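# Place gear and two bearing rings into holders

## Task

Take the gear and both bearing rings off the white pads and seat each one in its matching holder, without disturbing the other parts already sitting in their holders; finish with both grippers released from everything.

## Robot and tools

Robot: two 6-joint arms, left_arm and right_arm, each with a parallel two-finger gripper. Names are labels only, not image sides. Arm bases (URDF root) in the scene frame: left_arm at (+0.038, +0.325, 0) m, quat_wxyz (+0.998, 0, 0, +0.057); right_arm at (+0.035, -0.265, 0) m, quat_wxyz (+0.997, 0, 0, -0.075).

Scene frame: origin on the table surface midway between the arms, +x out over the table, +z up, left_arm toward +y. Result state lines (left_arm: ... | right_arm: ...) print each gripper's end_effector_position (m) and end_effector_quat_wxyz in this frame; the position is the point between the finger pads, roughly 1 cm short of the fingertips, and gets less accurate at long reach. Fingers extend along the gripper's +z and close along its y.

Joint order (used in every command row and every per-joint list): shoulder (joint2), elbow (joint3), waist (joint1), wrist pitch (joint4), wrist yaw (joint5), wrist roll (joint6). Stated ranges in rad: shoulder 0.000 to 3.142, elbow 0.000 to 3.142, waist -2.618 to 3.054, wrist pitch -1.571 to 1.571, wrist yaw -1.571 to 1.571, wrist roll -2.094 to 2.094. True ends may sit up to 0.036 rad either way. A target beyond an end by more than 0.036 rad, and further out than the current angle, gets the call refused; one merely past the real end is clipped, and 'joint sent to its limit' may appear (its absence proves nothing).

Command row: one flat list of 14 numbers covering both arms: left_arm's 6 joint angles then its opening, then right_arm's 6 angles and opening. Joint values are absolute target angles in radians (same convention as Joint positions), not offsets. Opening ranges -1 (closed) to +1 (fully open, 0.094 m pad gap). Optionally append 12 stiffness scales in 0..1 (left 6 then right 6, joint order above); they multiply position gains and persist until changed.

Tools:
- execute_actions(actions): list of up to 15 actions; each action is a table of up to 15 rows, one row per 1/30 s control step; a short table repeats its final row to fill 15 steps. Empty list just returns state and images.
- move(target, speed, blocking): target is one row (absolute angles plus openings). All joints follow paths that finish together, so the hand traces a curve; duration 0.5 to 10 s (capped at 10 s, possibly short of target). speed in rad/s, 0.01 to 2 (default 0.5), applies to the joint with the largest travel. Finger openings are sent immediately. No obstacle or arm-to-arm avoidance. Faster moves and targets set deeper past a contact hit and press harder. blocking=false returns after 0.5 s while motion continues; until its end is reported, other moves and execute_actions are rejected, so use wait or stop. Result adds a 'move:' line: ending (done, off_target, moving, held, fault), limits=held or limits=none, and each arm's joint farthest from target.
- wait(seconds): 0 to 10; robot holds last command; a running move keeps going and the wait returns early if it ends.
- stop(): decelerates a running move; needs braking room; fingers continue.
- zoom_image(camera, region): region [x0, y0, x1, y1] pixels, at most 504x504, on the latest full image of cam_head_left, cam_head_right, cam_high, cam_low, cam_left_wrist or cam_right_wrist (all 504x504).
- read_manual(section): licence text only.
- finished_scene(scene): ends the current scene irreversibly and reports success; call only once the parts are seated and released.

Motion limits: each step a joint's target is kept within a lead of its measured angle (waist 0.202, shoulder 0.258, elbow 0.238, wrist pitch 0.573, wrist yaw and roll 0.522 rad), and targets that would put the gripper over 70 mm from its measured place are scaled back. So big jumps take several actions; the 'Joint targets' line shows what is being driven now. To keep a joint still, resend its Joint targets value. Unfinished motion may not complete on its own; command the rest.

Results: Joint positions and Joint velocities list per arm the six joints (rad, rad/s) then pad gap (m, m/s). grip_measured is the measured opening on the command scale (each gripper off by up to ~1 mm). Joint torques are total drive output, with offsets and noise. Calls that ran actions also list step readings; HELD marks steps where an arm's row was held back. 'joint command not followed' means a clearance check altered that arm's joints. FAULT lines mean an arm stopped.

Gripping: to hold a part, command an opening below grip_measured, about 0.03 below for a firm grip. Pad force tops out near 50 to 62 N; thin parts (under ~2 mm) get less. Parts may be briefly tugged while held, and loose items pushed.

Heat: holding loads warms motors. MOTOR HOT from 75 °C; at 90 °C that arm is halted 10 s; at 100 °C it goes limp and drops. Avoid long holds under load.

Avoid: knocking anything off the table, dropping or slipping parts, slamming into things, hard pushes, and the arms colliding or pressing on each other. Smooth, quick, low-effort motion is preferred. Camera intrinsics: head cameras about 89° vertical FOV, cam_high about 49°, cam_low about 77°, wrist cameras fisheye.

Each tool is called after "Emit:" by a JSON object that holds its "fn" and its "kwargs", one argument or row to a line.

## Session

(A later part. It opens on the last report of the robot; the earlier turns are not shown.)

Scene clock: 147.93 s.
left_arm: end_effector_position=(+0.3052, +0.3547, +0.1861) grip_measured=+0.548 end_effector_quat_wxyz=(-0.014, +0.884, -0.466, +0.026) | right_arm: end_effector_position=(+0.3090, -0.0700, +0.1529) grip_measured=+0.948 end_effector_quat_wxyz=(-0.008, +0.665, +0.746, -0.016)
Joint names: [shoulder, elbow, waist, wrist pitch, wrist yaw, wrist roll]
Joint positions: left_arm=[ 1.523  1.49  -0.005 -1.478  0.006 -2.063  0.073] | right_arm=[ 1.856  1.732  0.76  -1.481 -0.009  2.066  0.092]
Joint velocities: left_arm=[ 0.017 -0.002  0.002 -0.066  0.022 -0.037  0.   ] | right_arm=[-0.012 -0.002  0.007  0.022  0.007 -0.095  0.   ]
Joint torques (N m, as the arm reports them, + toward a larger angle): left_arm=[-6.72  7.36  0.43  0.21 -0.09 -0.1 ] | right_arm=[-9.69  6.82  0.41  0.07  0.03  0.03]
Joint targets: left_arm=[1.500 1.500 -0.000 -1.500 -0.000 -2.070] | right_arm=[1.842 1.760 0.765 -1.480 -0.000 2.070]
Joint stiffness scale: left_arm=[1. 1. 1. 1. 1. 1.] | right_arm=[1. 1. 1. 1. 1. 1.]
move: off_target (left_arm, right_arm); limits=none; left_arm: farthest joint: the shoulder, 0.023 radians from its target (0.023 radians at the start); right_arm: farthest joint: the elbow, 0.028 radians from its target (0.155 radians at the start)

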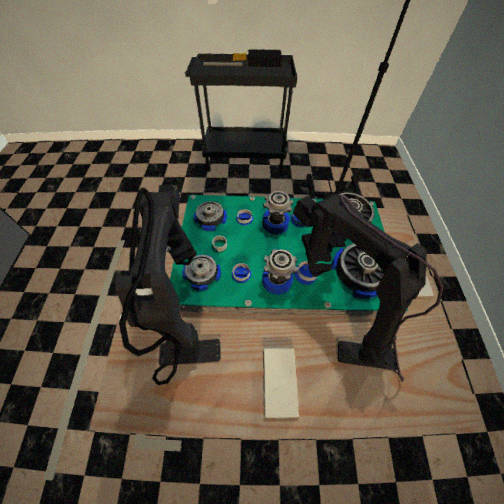

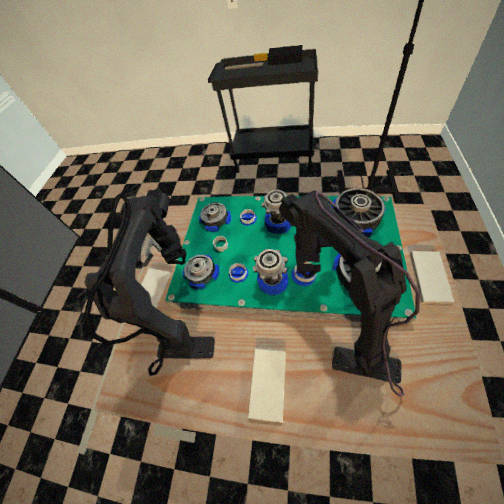

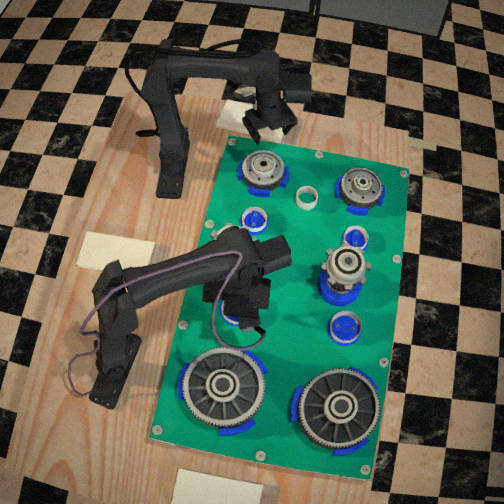

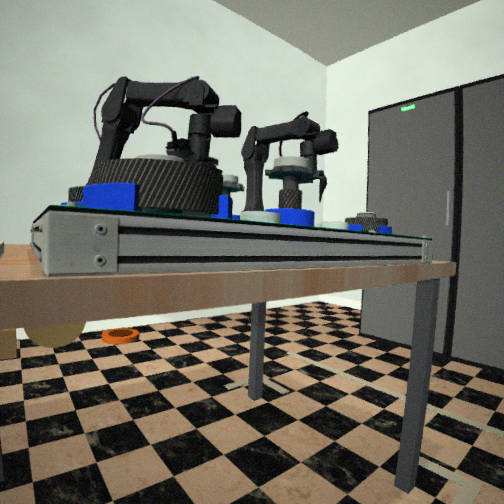

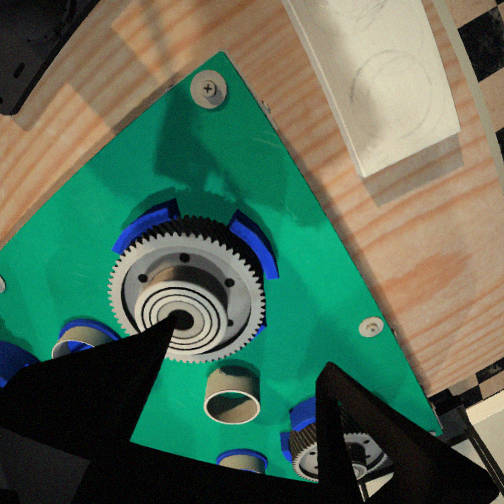

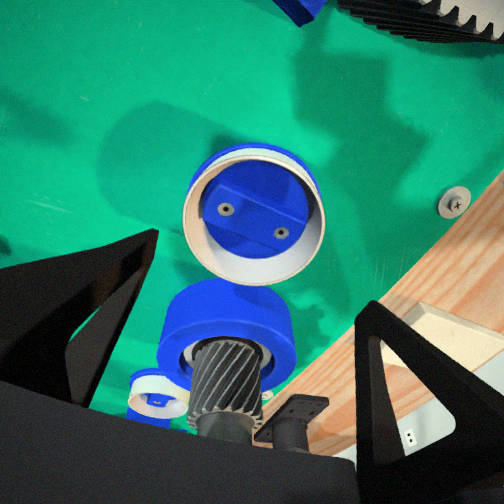

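Descend slowly in two actions, with wrist leading.

Emit:
{"fn": "execute_actions", "kwargs": {
  "actions": [
    [[1.5,1.5,0,-1.5,0,-2.07,0.55,1.812,1.72,0.749,-1.43,0,2.07,0.95],[1.5,1.5,0,-1.5,0,-2.07,0.55,1.812,1.71,0.749,-1.41,0,2.07,0.95],[1.5,1.5,0,-1.5,0,-2.07,0.55,1.812,1.70,0.749,-1.39,0,2.07,0.95],[1.5,1.5,0,-1.5,0,-2.07,0.55,1.812,1.685,0.749,-1.375,0,2.07,0.95],[1.5,1.5,0,-1.5,0,-2.07,0.55,1.812,1.67,0.749,-1.36,0,2.07,0.95],[1.5,1.5,0,-1.5,0,-2.07,0.55,1.812,1.655,0.749,-1.345,0,2.07,0.95],[1.5,1.5,0,-1.5,0,-2.07,0.55,1.812,1.64,0.749,-1.33,0,2.07,0.95],[1.5,1.5,0,-1.5,0,-2.07,0.55,1.812,1.625,0.749,-1.32,0,2.07,0.95],[1.5,1.5,0,-1.5,0,-2.07,0.55,1.812,1.61,0.749,-1.31,0,2.07,0.95],[1.5,1.5,0,-1.5,0,-2.07,0.55,1.812,1.60,0.749,-1.305,0,2.07,0.95],[1.5,1.5,0,-1.5,0,-2.07,0.55,1.812,1.59,0.749,-1.30,0,2.07,0.95],[1.5,1.5,0,-1.5,0,-2.07,0.55,1.812,1.58,0.749,-1.298,0,2.07,0.95]],
    [[1.5,1.5,0,-1.5,0,-2.07,0.55,1.812,1.57,0.749,-1.285,0,2.07,0.95],[1.5,1.5,0,-1.5,0,-2.07,0.55,1.812,1.56,0.749,-1.275,0,2.07,0.95],[1.5,1.5,0,-1.5,0,-2.07,0.55,1.812,1.55,0.749,-1.265,0,2.07,0.95],[1.5,1.5,0,-1.5,0,-2.07,0.55,1.812,1.54,0.749,-1.255,0,2.07,0.95],[1.5,1.5,0,-1.5,0,-2.07,0.55,1.812,1.53,0.749,-1.245,0,2.07,0.95],[1.5,1.5,0,-1.5,0,-2.07,0.55,1.812,1.52,0.749,-1.238,0,2.07,0.95],[1.5,1.5,0,-1.5,0,-2.07,0.55,1.812,1.51,0.749,-1.23,0,2.07,0.95],[1.5,1.5,0,-1.5,0,-2.07,0.55,1.812,1.50,0.749,-1.222,0,2.07,0.95],[1.5,1.5,0,-1.5,0,-2.07,0.55,1.812,1.495,0.749,-1.22,0,2.07,0.95]],
    [[1.5,1.5,0,-1.5,0,-2.07,0.55,1.812,1.495,0.749,-1.22,0,2.07,0.7],[1.5,1.5,0,-1.5,0,-2.07,0.55,1.812,1.495,0.749,-1.22,0,2.07,0.65],[1.5,1.5,0,-1.5,0,-2.07,0.55,1.812,1.495,0.749,-1.22,0,2.07,0.62],[1.5,1.5,0,-1.5,0,-2.07,0.55,1.812,1.495,0.749,-1.22,0,2.07,0.59],[1.5,1.5,0,-1.5,0,-2.07,0.55,1.812,1.495,0.749,-1.22,0,2.07,0.56],[1.5,1.5,0,-1.5,0,-2.07,0.55,1.812,1.495,0.749,-1.22,0,2.07,0.54]]
  ]
}}

Scene clock: 150.47 s.
left_arm: end_effector_position=(+0.3052, +0.3547, +0.1861) grip_measured=+0.548 end_effector_quat_wxyz=(-0.014, +0.884, -0.466, +0.026) | right_arm: end_effector_position=(+0.3121, -0.0679, +0.1005) grip_measured=+0.563 end_effector_quat_wxyz=(-0.004, +0.666, +0.746, +0.001)
Joint names: [shoulder, elbow, waist, wrist pitch, wrist yaw, wrist roll]
Joint positions: left_arm=[ 1.523  1.49  -0.005 -1.478  0.006 -2.063  0.073] | right_arm=[ 1.835  1.497  0.76  -1.233 -0.009  2.066  0.073]
Joint velocities: left_arm=[-0.007  0.012 -0.012 -0.037 -0.037 -0.066 -0.002] | right_arm=[-0.002  0.002  0.007 -0.022 -0.051 -0.051  0.   ]
Joint torques (N m, as the arm reports them, + toward a larger angle): left_arm=[-6.69  7.39  0.45  0.21 -0.09 -0.1 ] | right_arm=[-10.29   4.86  -0.95   0.22   0.05   0.04]
Joint targets: left_arm=[1.500 1.500 0.000 -1.500 -0.000 -2.070] | right_arm=[1.812 1.495 0.749 -1.220 0.000 2.070]
Joint stiffness scale: left_arm=[1. 1. 1. 1. 1. 1.] | right_arm=[1. 1. 1. 1. 1. 1.]
Step readings (joint positions; steps 1 to 15: 1st action; 16 to 30: 2nd action; 31 to 45: 3rd action):
0: left_arm=[1.523 1.490 -0.005 -1.478 0.006 -2.063] | right_arm=[1.856 1.732 0.760 -1.481 -0.009 2.066]
1: left_arm=[1.523 1.490 -0.005 -1.478 0.006 -2.063] | right_arm=[1.855 1.731 0.760 -1.477 -0.009 2.066]
2: left_arm=[1.523 1.490 -0.005 -1.478 0.006 -2.063] | right_arm=[1.851 1.726 0.760 -1.466 -0.009 2.066]
4: left_arm=[1.523 1.490 -0.005 -1.478 0.006 -2.063] | right_arm=[1.843 1.711 0.760 -1.441 -0.009 2.066]
8: left_arm=[1.523 1.490 -0.005 -1.478 0.006 -2.063] | right_arm=[1.835 1.660 0.760 -1.386 -0.009 2.066]
15: left_arm=[1.523 1.490 -0.005 -1.478 0.006 -2.063] | right_arm=[1.835 1.582 0.760 -1.329 -0.009 2.066]
16: left_arm=[1.523 1.490 -0.005 -1.478 0.006 -2.063] | right_arm=[1.835 1.580 0.760 -1.325 -0.009 2.066]
17: left_arm=[1.523 1.490 -0.005 -1.478 0.006 -2.063] | right_arm=[1.835 1.578 0.760 -1.318 -0.009 2.066]
19: left_arm=[1.523 1.490 -0.005 -1.478 0.006 -2.063] | right_arm=[1.835 1.565 0.760 -1.300 -0.009 2.066]
23: left_arm=[1.523 1.490 -0.005 -1.478 0.006 -2.063] | right_arm=[1.835 1.523 0.760 -1.266 -0.009 2.066]
30: left_arm=[1.523 1.490 -0.005 -1.478 0.006 -2.063] | right_arm=[1.835 1.497 0.760 -1.241 -0.009 2.066]
31: left_arm=[1.523 1.490 -0.005 -1.478 0.006 -2.063] | right_arm=[1.835 1.497 0.760 -1.239 -0.009 2.066]
32: left_arm=[1.523 1.490 -0.005 -1.478 0.006 -2.063] | right_arm=[1.835 1.497 0.760 -1.237 -0.009 2.066]
34: left_arm=[1.523 1.490 -0.005 -1.478 0.006 -2.063] | right_arm=[1.835 1.497 0.760 -1.233 -0.009 2.066]
38: left_arm=[1.523 1.490 -0.005 -1.478 0.006 -2.063] | right_arm=[1.835 1.497 0.760 -1.233 -0.009 2.066]
45: Joint positions above

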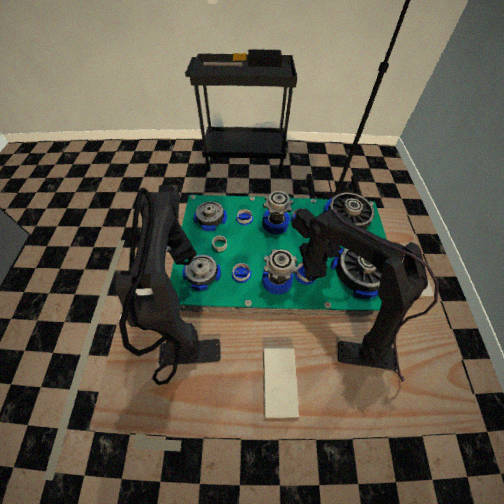

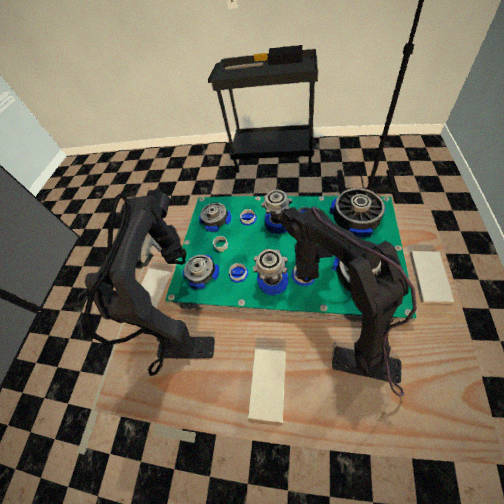

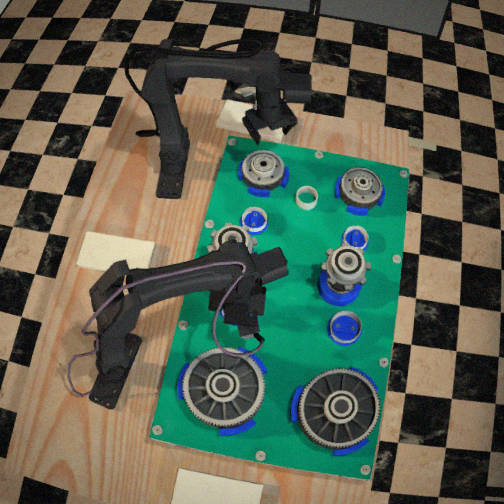

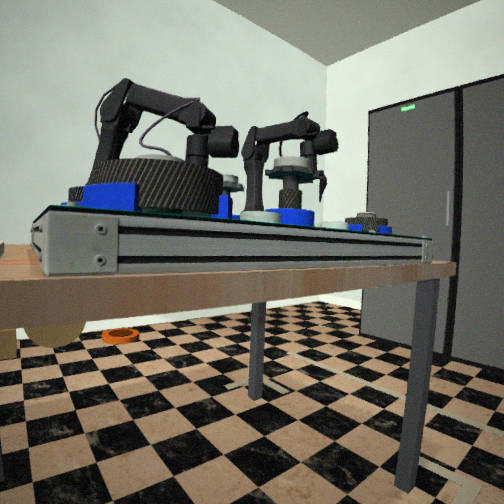

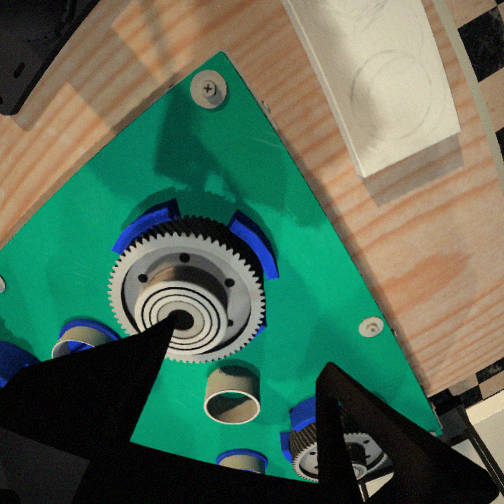

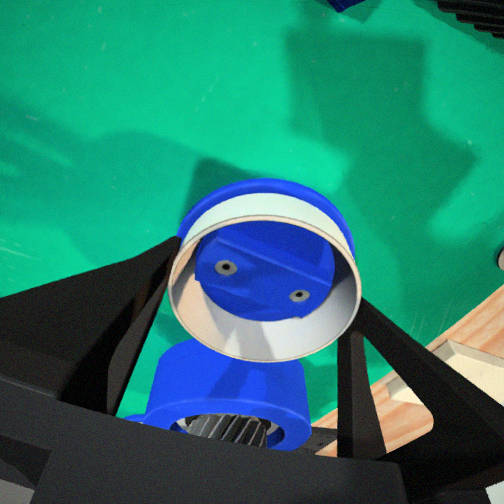

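Emit:
{"fn": "zoom_image", "kwargs": {
  "camera": "cam_right_wrist",
  "region": [140, 160, 400, 400]
}}

Region (140, 160, 400, 400) of cam_right_wrist's 504x504 image, scaled by 1.938, with more detail than that image has; it fills the top 465 rows of this view, and the rest is white.

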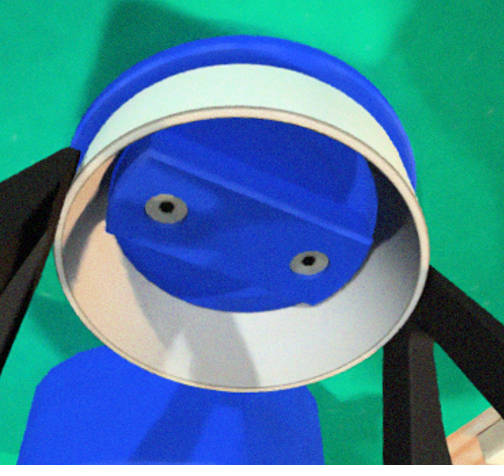

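Emit:
{"fn": "execute_actions", "kwargs": {
  "actions": [
    [[1.5,1.5,0,-1.5,0,-2.07,0.55,1.812,1.495,0.755,-1.22,0,2.07,0.58],[1.5,1.5,0,-1.5,0,-2.07,0.55,1.812,1.495,0.755,-1.22,0,2.07,0.6],[1.5,1.5,0,-1.5,0,-2.07,0.55,1.812,1.495,0.755,-1.22,0,2.07,0.63],[1.5,1.5,0,-1.5,0,-2.07,0.55,1.812,1.495,0.755,-1.22,0,2.07,0.7]]
  ]
}}

Emit:
{"fn": "zoom_image", "kwargs": {
  "camera": "cam_right_wrist",
  "region": [140, 160, 400, 400]
}}

Scene clock: 151.57 s.
left_arm: end_effector_position=(+0.3052, +0.3547, +0.1861) grip_measured=+0.548 end_effector_quat_wxyz=(-0.014, +0.884, -0.466, +0.026) | right_arm: end_effector_position=(+0.3123, -0.0677, +0.1005) grip_measured=+0.698 end_effector_quat_wxyz=(-0.004, +0.666, +0.746, +0.002)
Joint names: [shoulder, elbow, waist, wrist pitch, wrist yaw, wrist roll]
Joint positions: left_arm=[ 1.523  1.49  -0.005 -1.478  0.006 -2.063  0.073] | right_arm=[ 1.835  1.497  0.76  -1.232 -0.009  2.066  0.08 ]
Joint velocities: left_arm=[ 0.002 -0.012 -0.002  0.051 -0.037  0.007  0.   ] | right_arm=[-0.012  0.007 -0.007 -0.022 -0.081 -0.037 -0.001]
Joint torques (N m, as the arm reports them, + toward a larger angle): left_arm=[-6.67  7.4   0.45  0.2  -0.08 -0.11] | right_arm=[-10.28   4.86  -0.39   0.22   0.03   0.04]
Joint targets: left_arm=[1.500 1.500 0.000 -1.500 0.000 -2.070] | right_arm=[1.812 1.495 0.755 -1.220 -0.000 2.070]
Joint stiffness scale: left_arm=[1. 1. 1. 1. 1. 1.] | right_arm=[1. 1. 1. 1. 1. 1.]
Step readings (joint positions):
0: left_arm=[1.523 1.490 -0.005 -1.478 0.006 -2.063] | right_arm=[1.835 1.497 0.760 -1.233 -0.009 2.066]
1: left_arm=[1.523 1.490 -0.005 -1.478 0.006 -2.063] | right_arm=[1.835 1.497 0.760 -1.233 -0.009 2.066]
2: left_arm=[1.523 1.490 -0.005 -1.478 0.006 -2.063] | right_arm=[1.835 1.497 0.760 -1.233 -0.009 2.066]
4: left_arm=[1.523 1.490 -0.005 -1.478 0.006 -2.063] | right_arm=[1.835 1.497 0.760 -1.233 -0.009 2.066]
8: left_arm=[1.523 1.490 -0.005 -1.478 0.006 -2.063] | right_arm=[1.835 1.497 0.760 -1.232 -0.009 2.066]
15: Joint positions above

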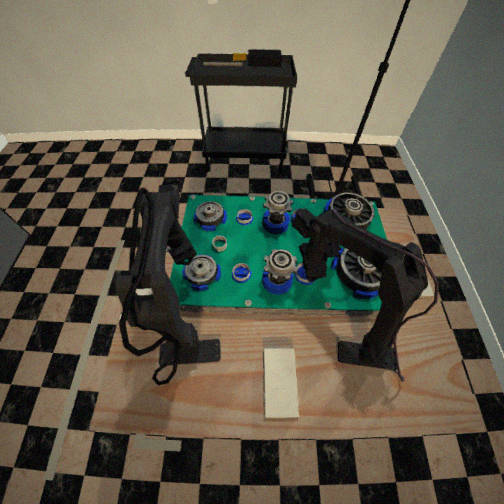

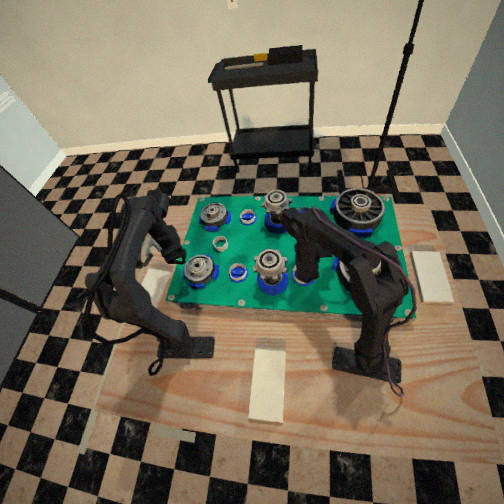

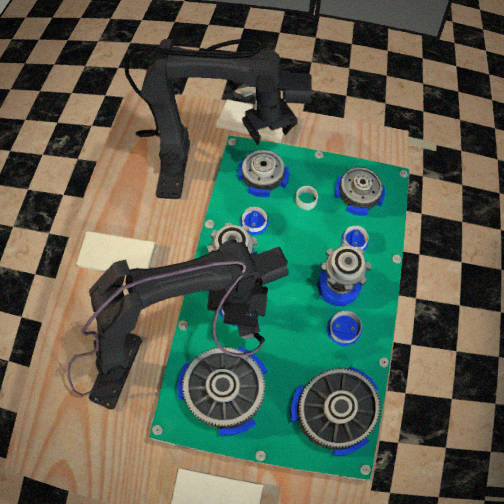

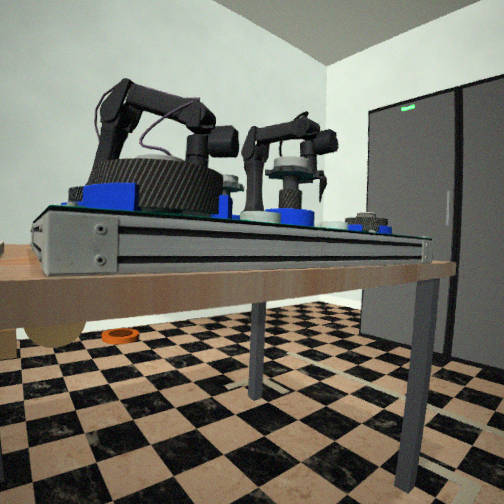

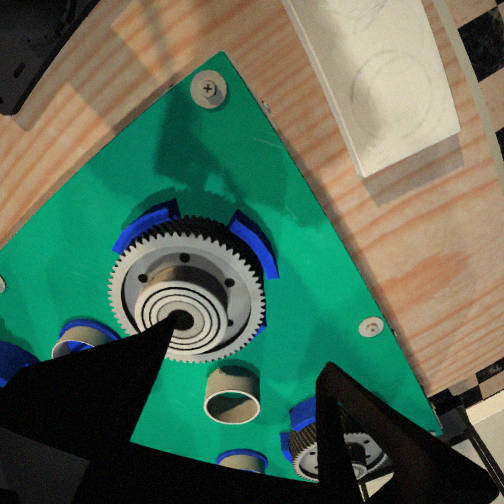

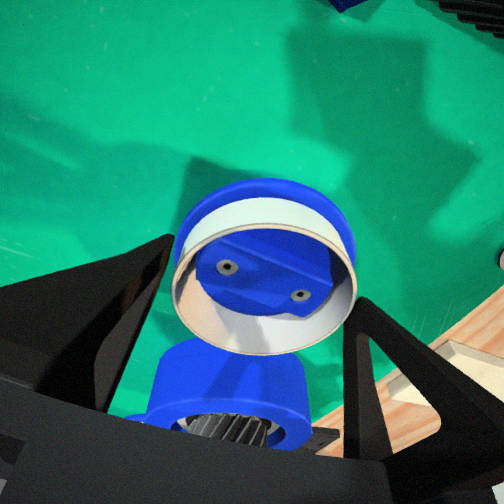

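Region (140, 160, 400, 400) of cam_right_wrist's 504x504 image, scaled by 1.938, with more detail than that image has; it fills the top 465 rows of this view, and the rest is white.

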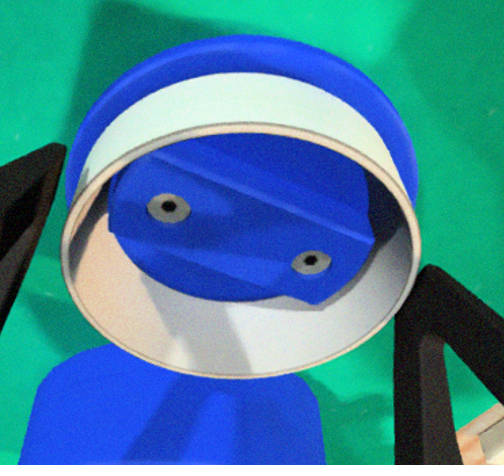

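Emit:
{"fn": "execute_actions", "kwargs": {
  "actions": [
    [[1.5,1.5,0,-1.5,0,-2.07,0.55,1.82,1.495,0.757,-1.222,0,2.07,0.95],[1.5,1.5,0,-1.5,0,-2.07,0.55,1.82,1.495,0.757,-1.222,0,2.07,0.95],[1.5,1.5,0,-1.5,0,-2.07,0.55,1.82,1.495,0.757,-1.25,0,2.07,0.95],[1.5,1.5,0,-1.5,0,-2.07,0.55,1.82,1.53,0.757,-1.27,0,2.07,0.95],[1.5,1.5,0,-1.5,0,-2.07,0.55,1.82,1.55,0.757,-1.295,0,2.07,0.95],[1.5,1.5,0,-1.5,0,-2.07,0.55,1.82,1.57,0.757,-1.32,0,2.07,0.95],[1.5,1.5,0,-1.5,0,-2.07,0.55,1.82,1.59,0.757,-1.345,0,2.07,0.95],[1.5,1.5,0,-1.5,0,-2.07,0.55,1.82,1.61,0.757,-1.37,0,2.07,0.95],[1.5,1.5,0,-1.5,0,-2.07,0.55,1.82,1.63,0.757,-1.39,0,2.07,0.95],[1.5,1.5,0,-1.5,0,-2.07,0.55,1.82,1.65,0.757,-1.41,0,2.07,0.95],[1.5,1.5,0,-1.5,0,-2.07,0.55,1.82,1.67,0.757,-1.43,0,2.07,0.95],[1.5,1.5,0,-1.5,0,-2.07,0.55,1.82,1.69,0.757,-1.445,0,2.07,0.95],[1.5,1.5,0,-1.5,0,-2.07,0.55,1.82,1.71,0.757,-1.455,0,2.07,0.95],[1.5,1.5,0,-1.5,0,-2.07,0.55,1.82,1.73,0.757,-1.465,0,2.07,0.95],[1.5,1.5,0,-1.5,0,-2.07,0.55,1.82,1.75,0.757,-1.475,0,2.07,0.95]],
    [[1.5,1.5,0,-1.5,0,-2.07,0.55,1.82,1.76,0.70,-1.48,0,2.07,0.95]]
  ]
}}

Emit:
{"fn": "zoom_image", "kwargs": {
  "camera": "cam_right_wrist",
  "region": [140, 120, 400, 360]
}}

Emit:
{"fn": "zoom_image", "kwargs": {
  "camera": "cam_head_left",
  "region": [270, 200, 350, 300]
}}

Scene clock: 155.20 s.
left_arm: end_effector_position=(+0.3052, +0.3547, +0.1861) grip_measured=+0.548 end_effector_quat_wxyz=(-0.014, +0.884, -0.466, +0.026) | right_arm: end_effector_position=(+0.3257, -0.0838, +0.1610) grip_measured=+0.948 end_effector_quat_wxyz=(-0.002, +0.688, +0.725, +0.009)
Joint names: [shoulder, elbow, waist, wrist pitch, wrist yaw, wrist roll]
Joint positions: left_arm=[ 1.523  1.49  -0.005 -1.478  0.006 -2.063  0.073] | right_arm=[ 1.835  1.738  0.698 -1.457 -0.009  2.066  0.092]
Joint velocities: left_arm=[-0.002 -0.002 -0.002  0.007 -0.022 -0.081  0.   ] | right_arm=[ 0.007 -0.012 -0.012  0.066 -0.007  0.037 -0.   ]
Joint torques (N m, as the arm reports them, + toward a larger angle): left_arm=[-6.69  7.39  0.49  0.22 -0.09 -0.1 ] | right_arm=[-9.61  6.43  0.01 -0.07  0.05  0.03]
Joint targets: left_arm=[1.500 1.500 -0.000 -1.500 -0.000 -2.070] | right_arm=[1.820 1.760 0.700 -1.480 -0.000 2.070]
Joint stiffness scale: left_arm=[1. 1. 1. 1. 1. 1.] | right_arm=[1. 1. 1. 1. 1. 1.]
Step readings (joint positions; steps 1 to 15: 1st action; 16 to 30: 2nd action):
0: left_arm=[1.523 1.490 -0.005 -1.478 0.006 -2.063] | right_arm=[1.835 1.497 0.760 -1.232 -0.009 2.066]
1: left_arm=[1.523 1.490 -0.005 -1.478 0.006 -2.063] | right_arm=[1.835 1.497 0.760 -1.232 -0.009 2.066]
2: left_arm=[1.523 1.490 -0.005 -1.478 0.006 -2.063] | right_arm=[1.835 1.497 0.760 -1.232 -0.009 2.066]
4: left_arm=[1.523 1.490 -0.005 -1.478 0.006 -2.063] | right_arm=[1.835 1.497 0.760 -1.233 -0.009 2.066]
8: left_arm=[1.523 1.490 -0.005 -1.478 0.006 -2.063] | right_arm=[1.835 1.542 0.760 -1.284 -0.009 2.066]
15: left_arm=[1.523 1.490 -0.005 -1.478 0.006 -2.063] | right_arm=[1.835 1.690 0.760 -1.395 -0.009 2.066]
16: left_arm=[1.523 1.490 -0.005 -1.478 0.006 -2.063] | right_arm=[1.835 1.708 0.755 -1.408 -0.010 2.066]
17: left_arm=[1.523 1.490 -0.005 -1.478 0.006 -2.063] | right_arm=[1.835 1.723 0.747 -1.417 -0.011 2.066]
19: left_arm=[1.523 1.490 -0.005 -1.478 0.006 -2.063] | right_arm=[1.835 1.737 0.721 -1.429 -0.011 2.066]
23: left_arm=[1.523 1.490 -0.005 -1.478 0.006 -2.063] | right_arm=[1.835 1.738 0.698 -1.447 -0.009 2.066]
30: Joint positions above

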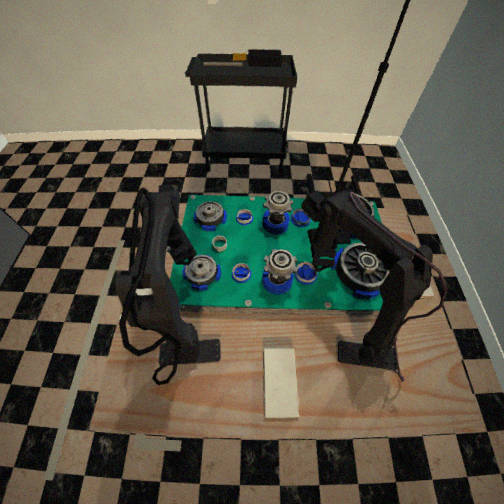

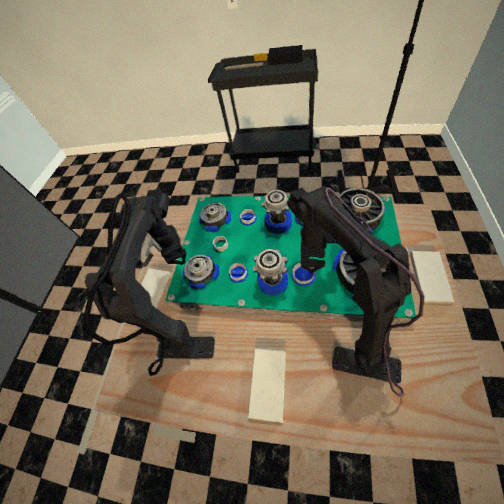

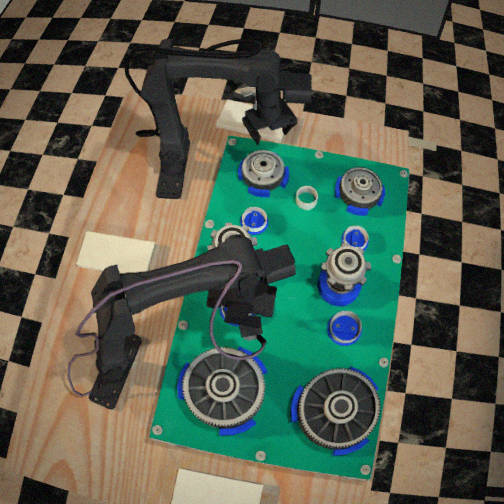

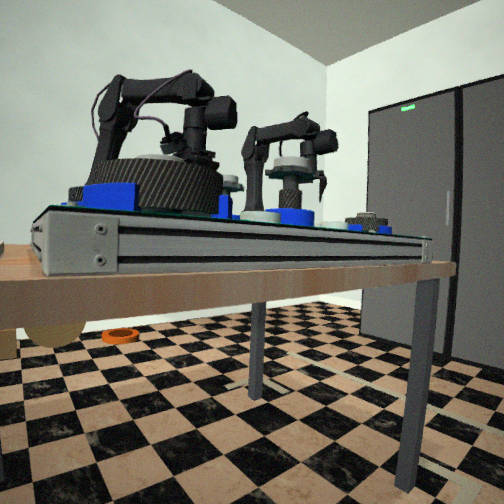

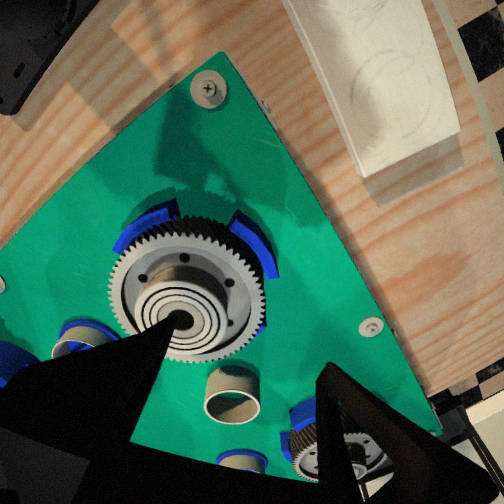

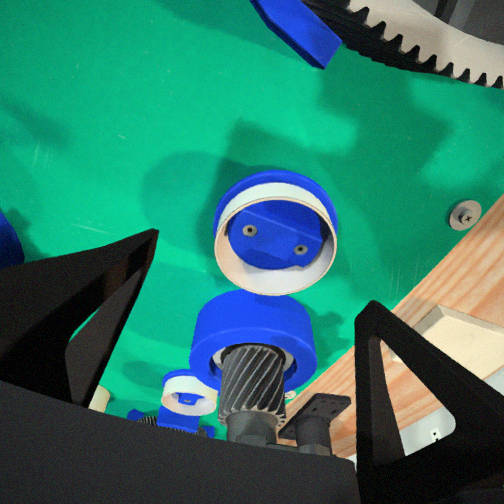

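Region (140, 120, 400, 360) of cam_right_wrist's 504x504 image, scaled by 1.938, with more detail than that image has; it fills the top 465 rows of this view, and the rest is white.

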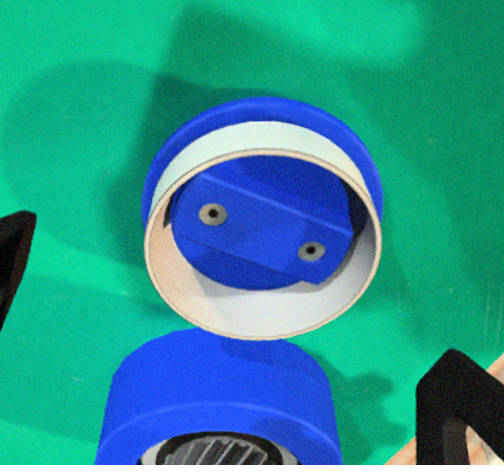

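Region (270, 200, 350, 300) of cam_head_left's 504x504 image, scaled by 5.040, with more detail than that image has; it fills the left 403 columns of this view, and the rest is white.

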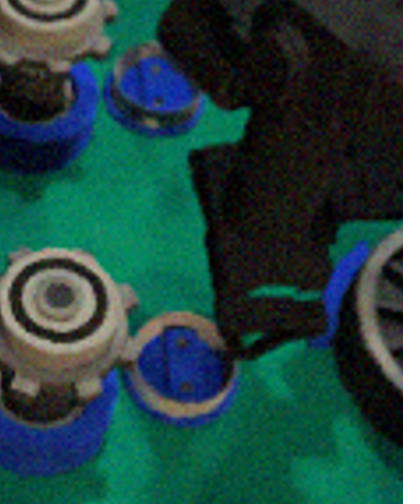

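Emit:
{"fn": "finished_scene", "kwargs": {
  "scene": 1
}}

The scene is finished: the task was done.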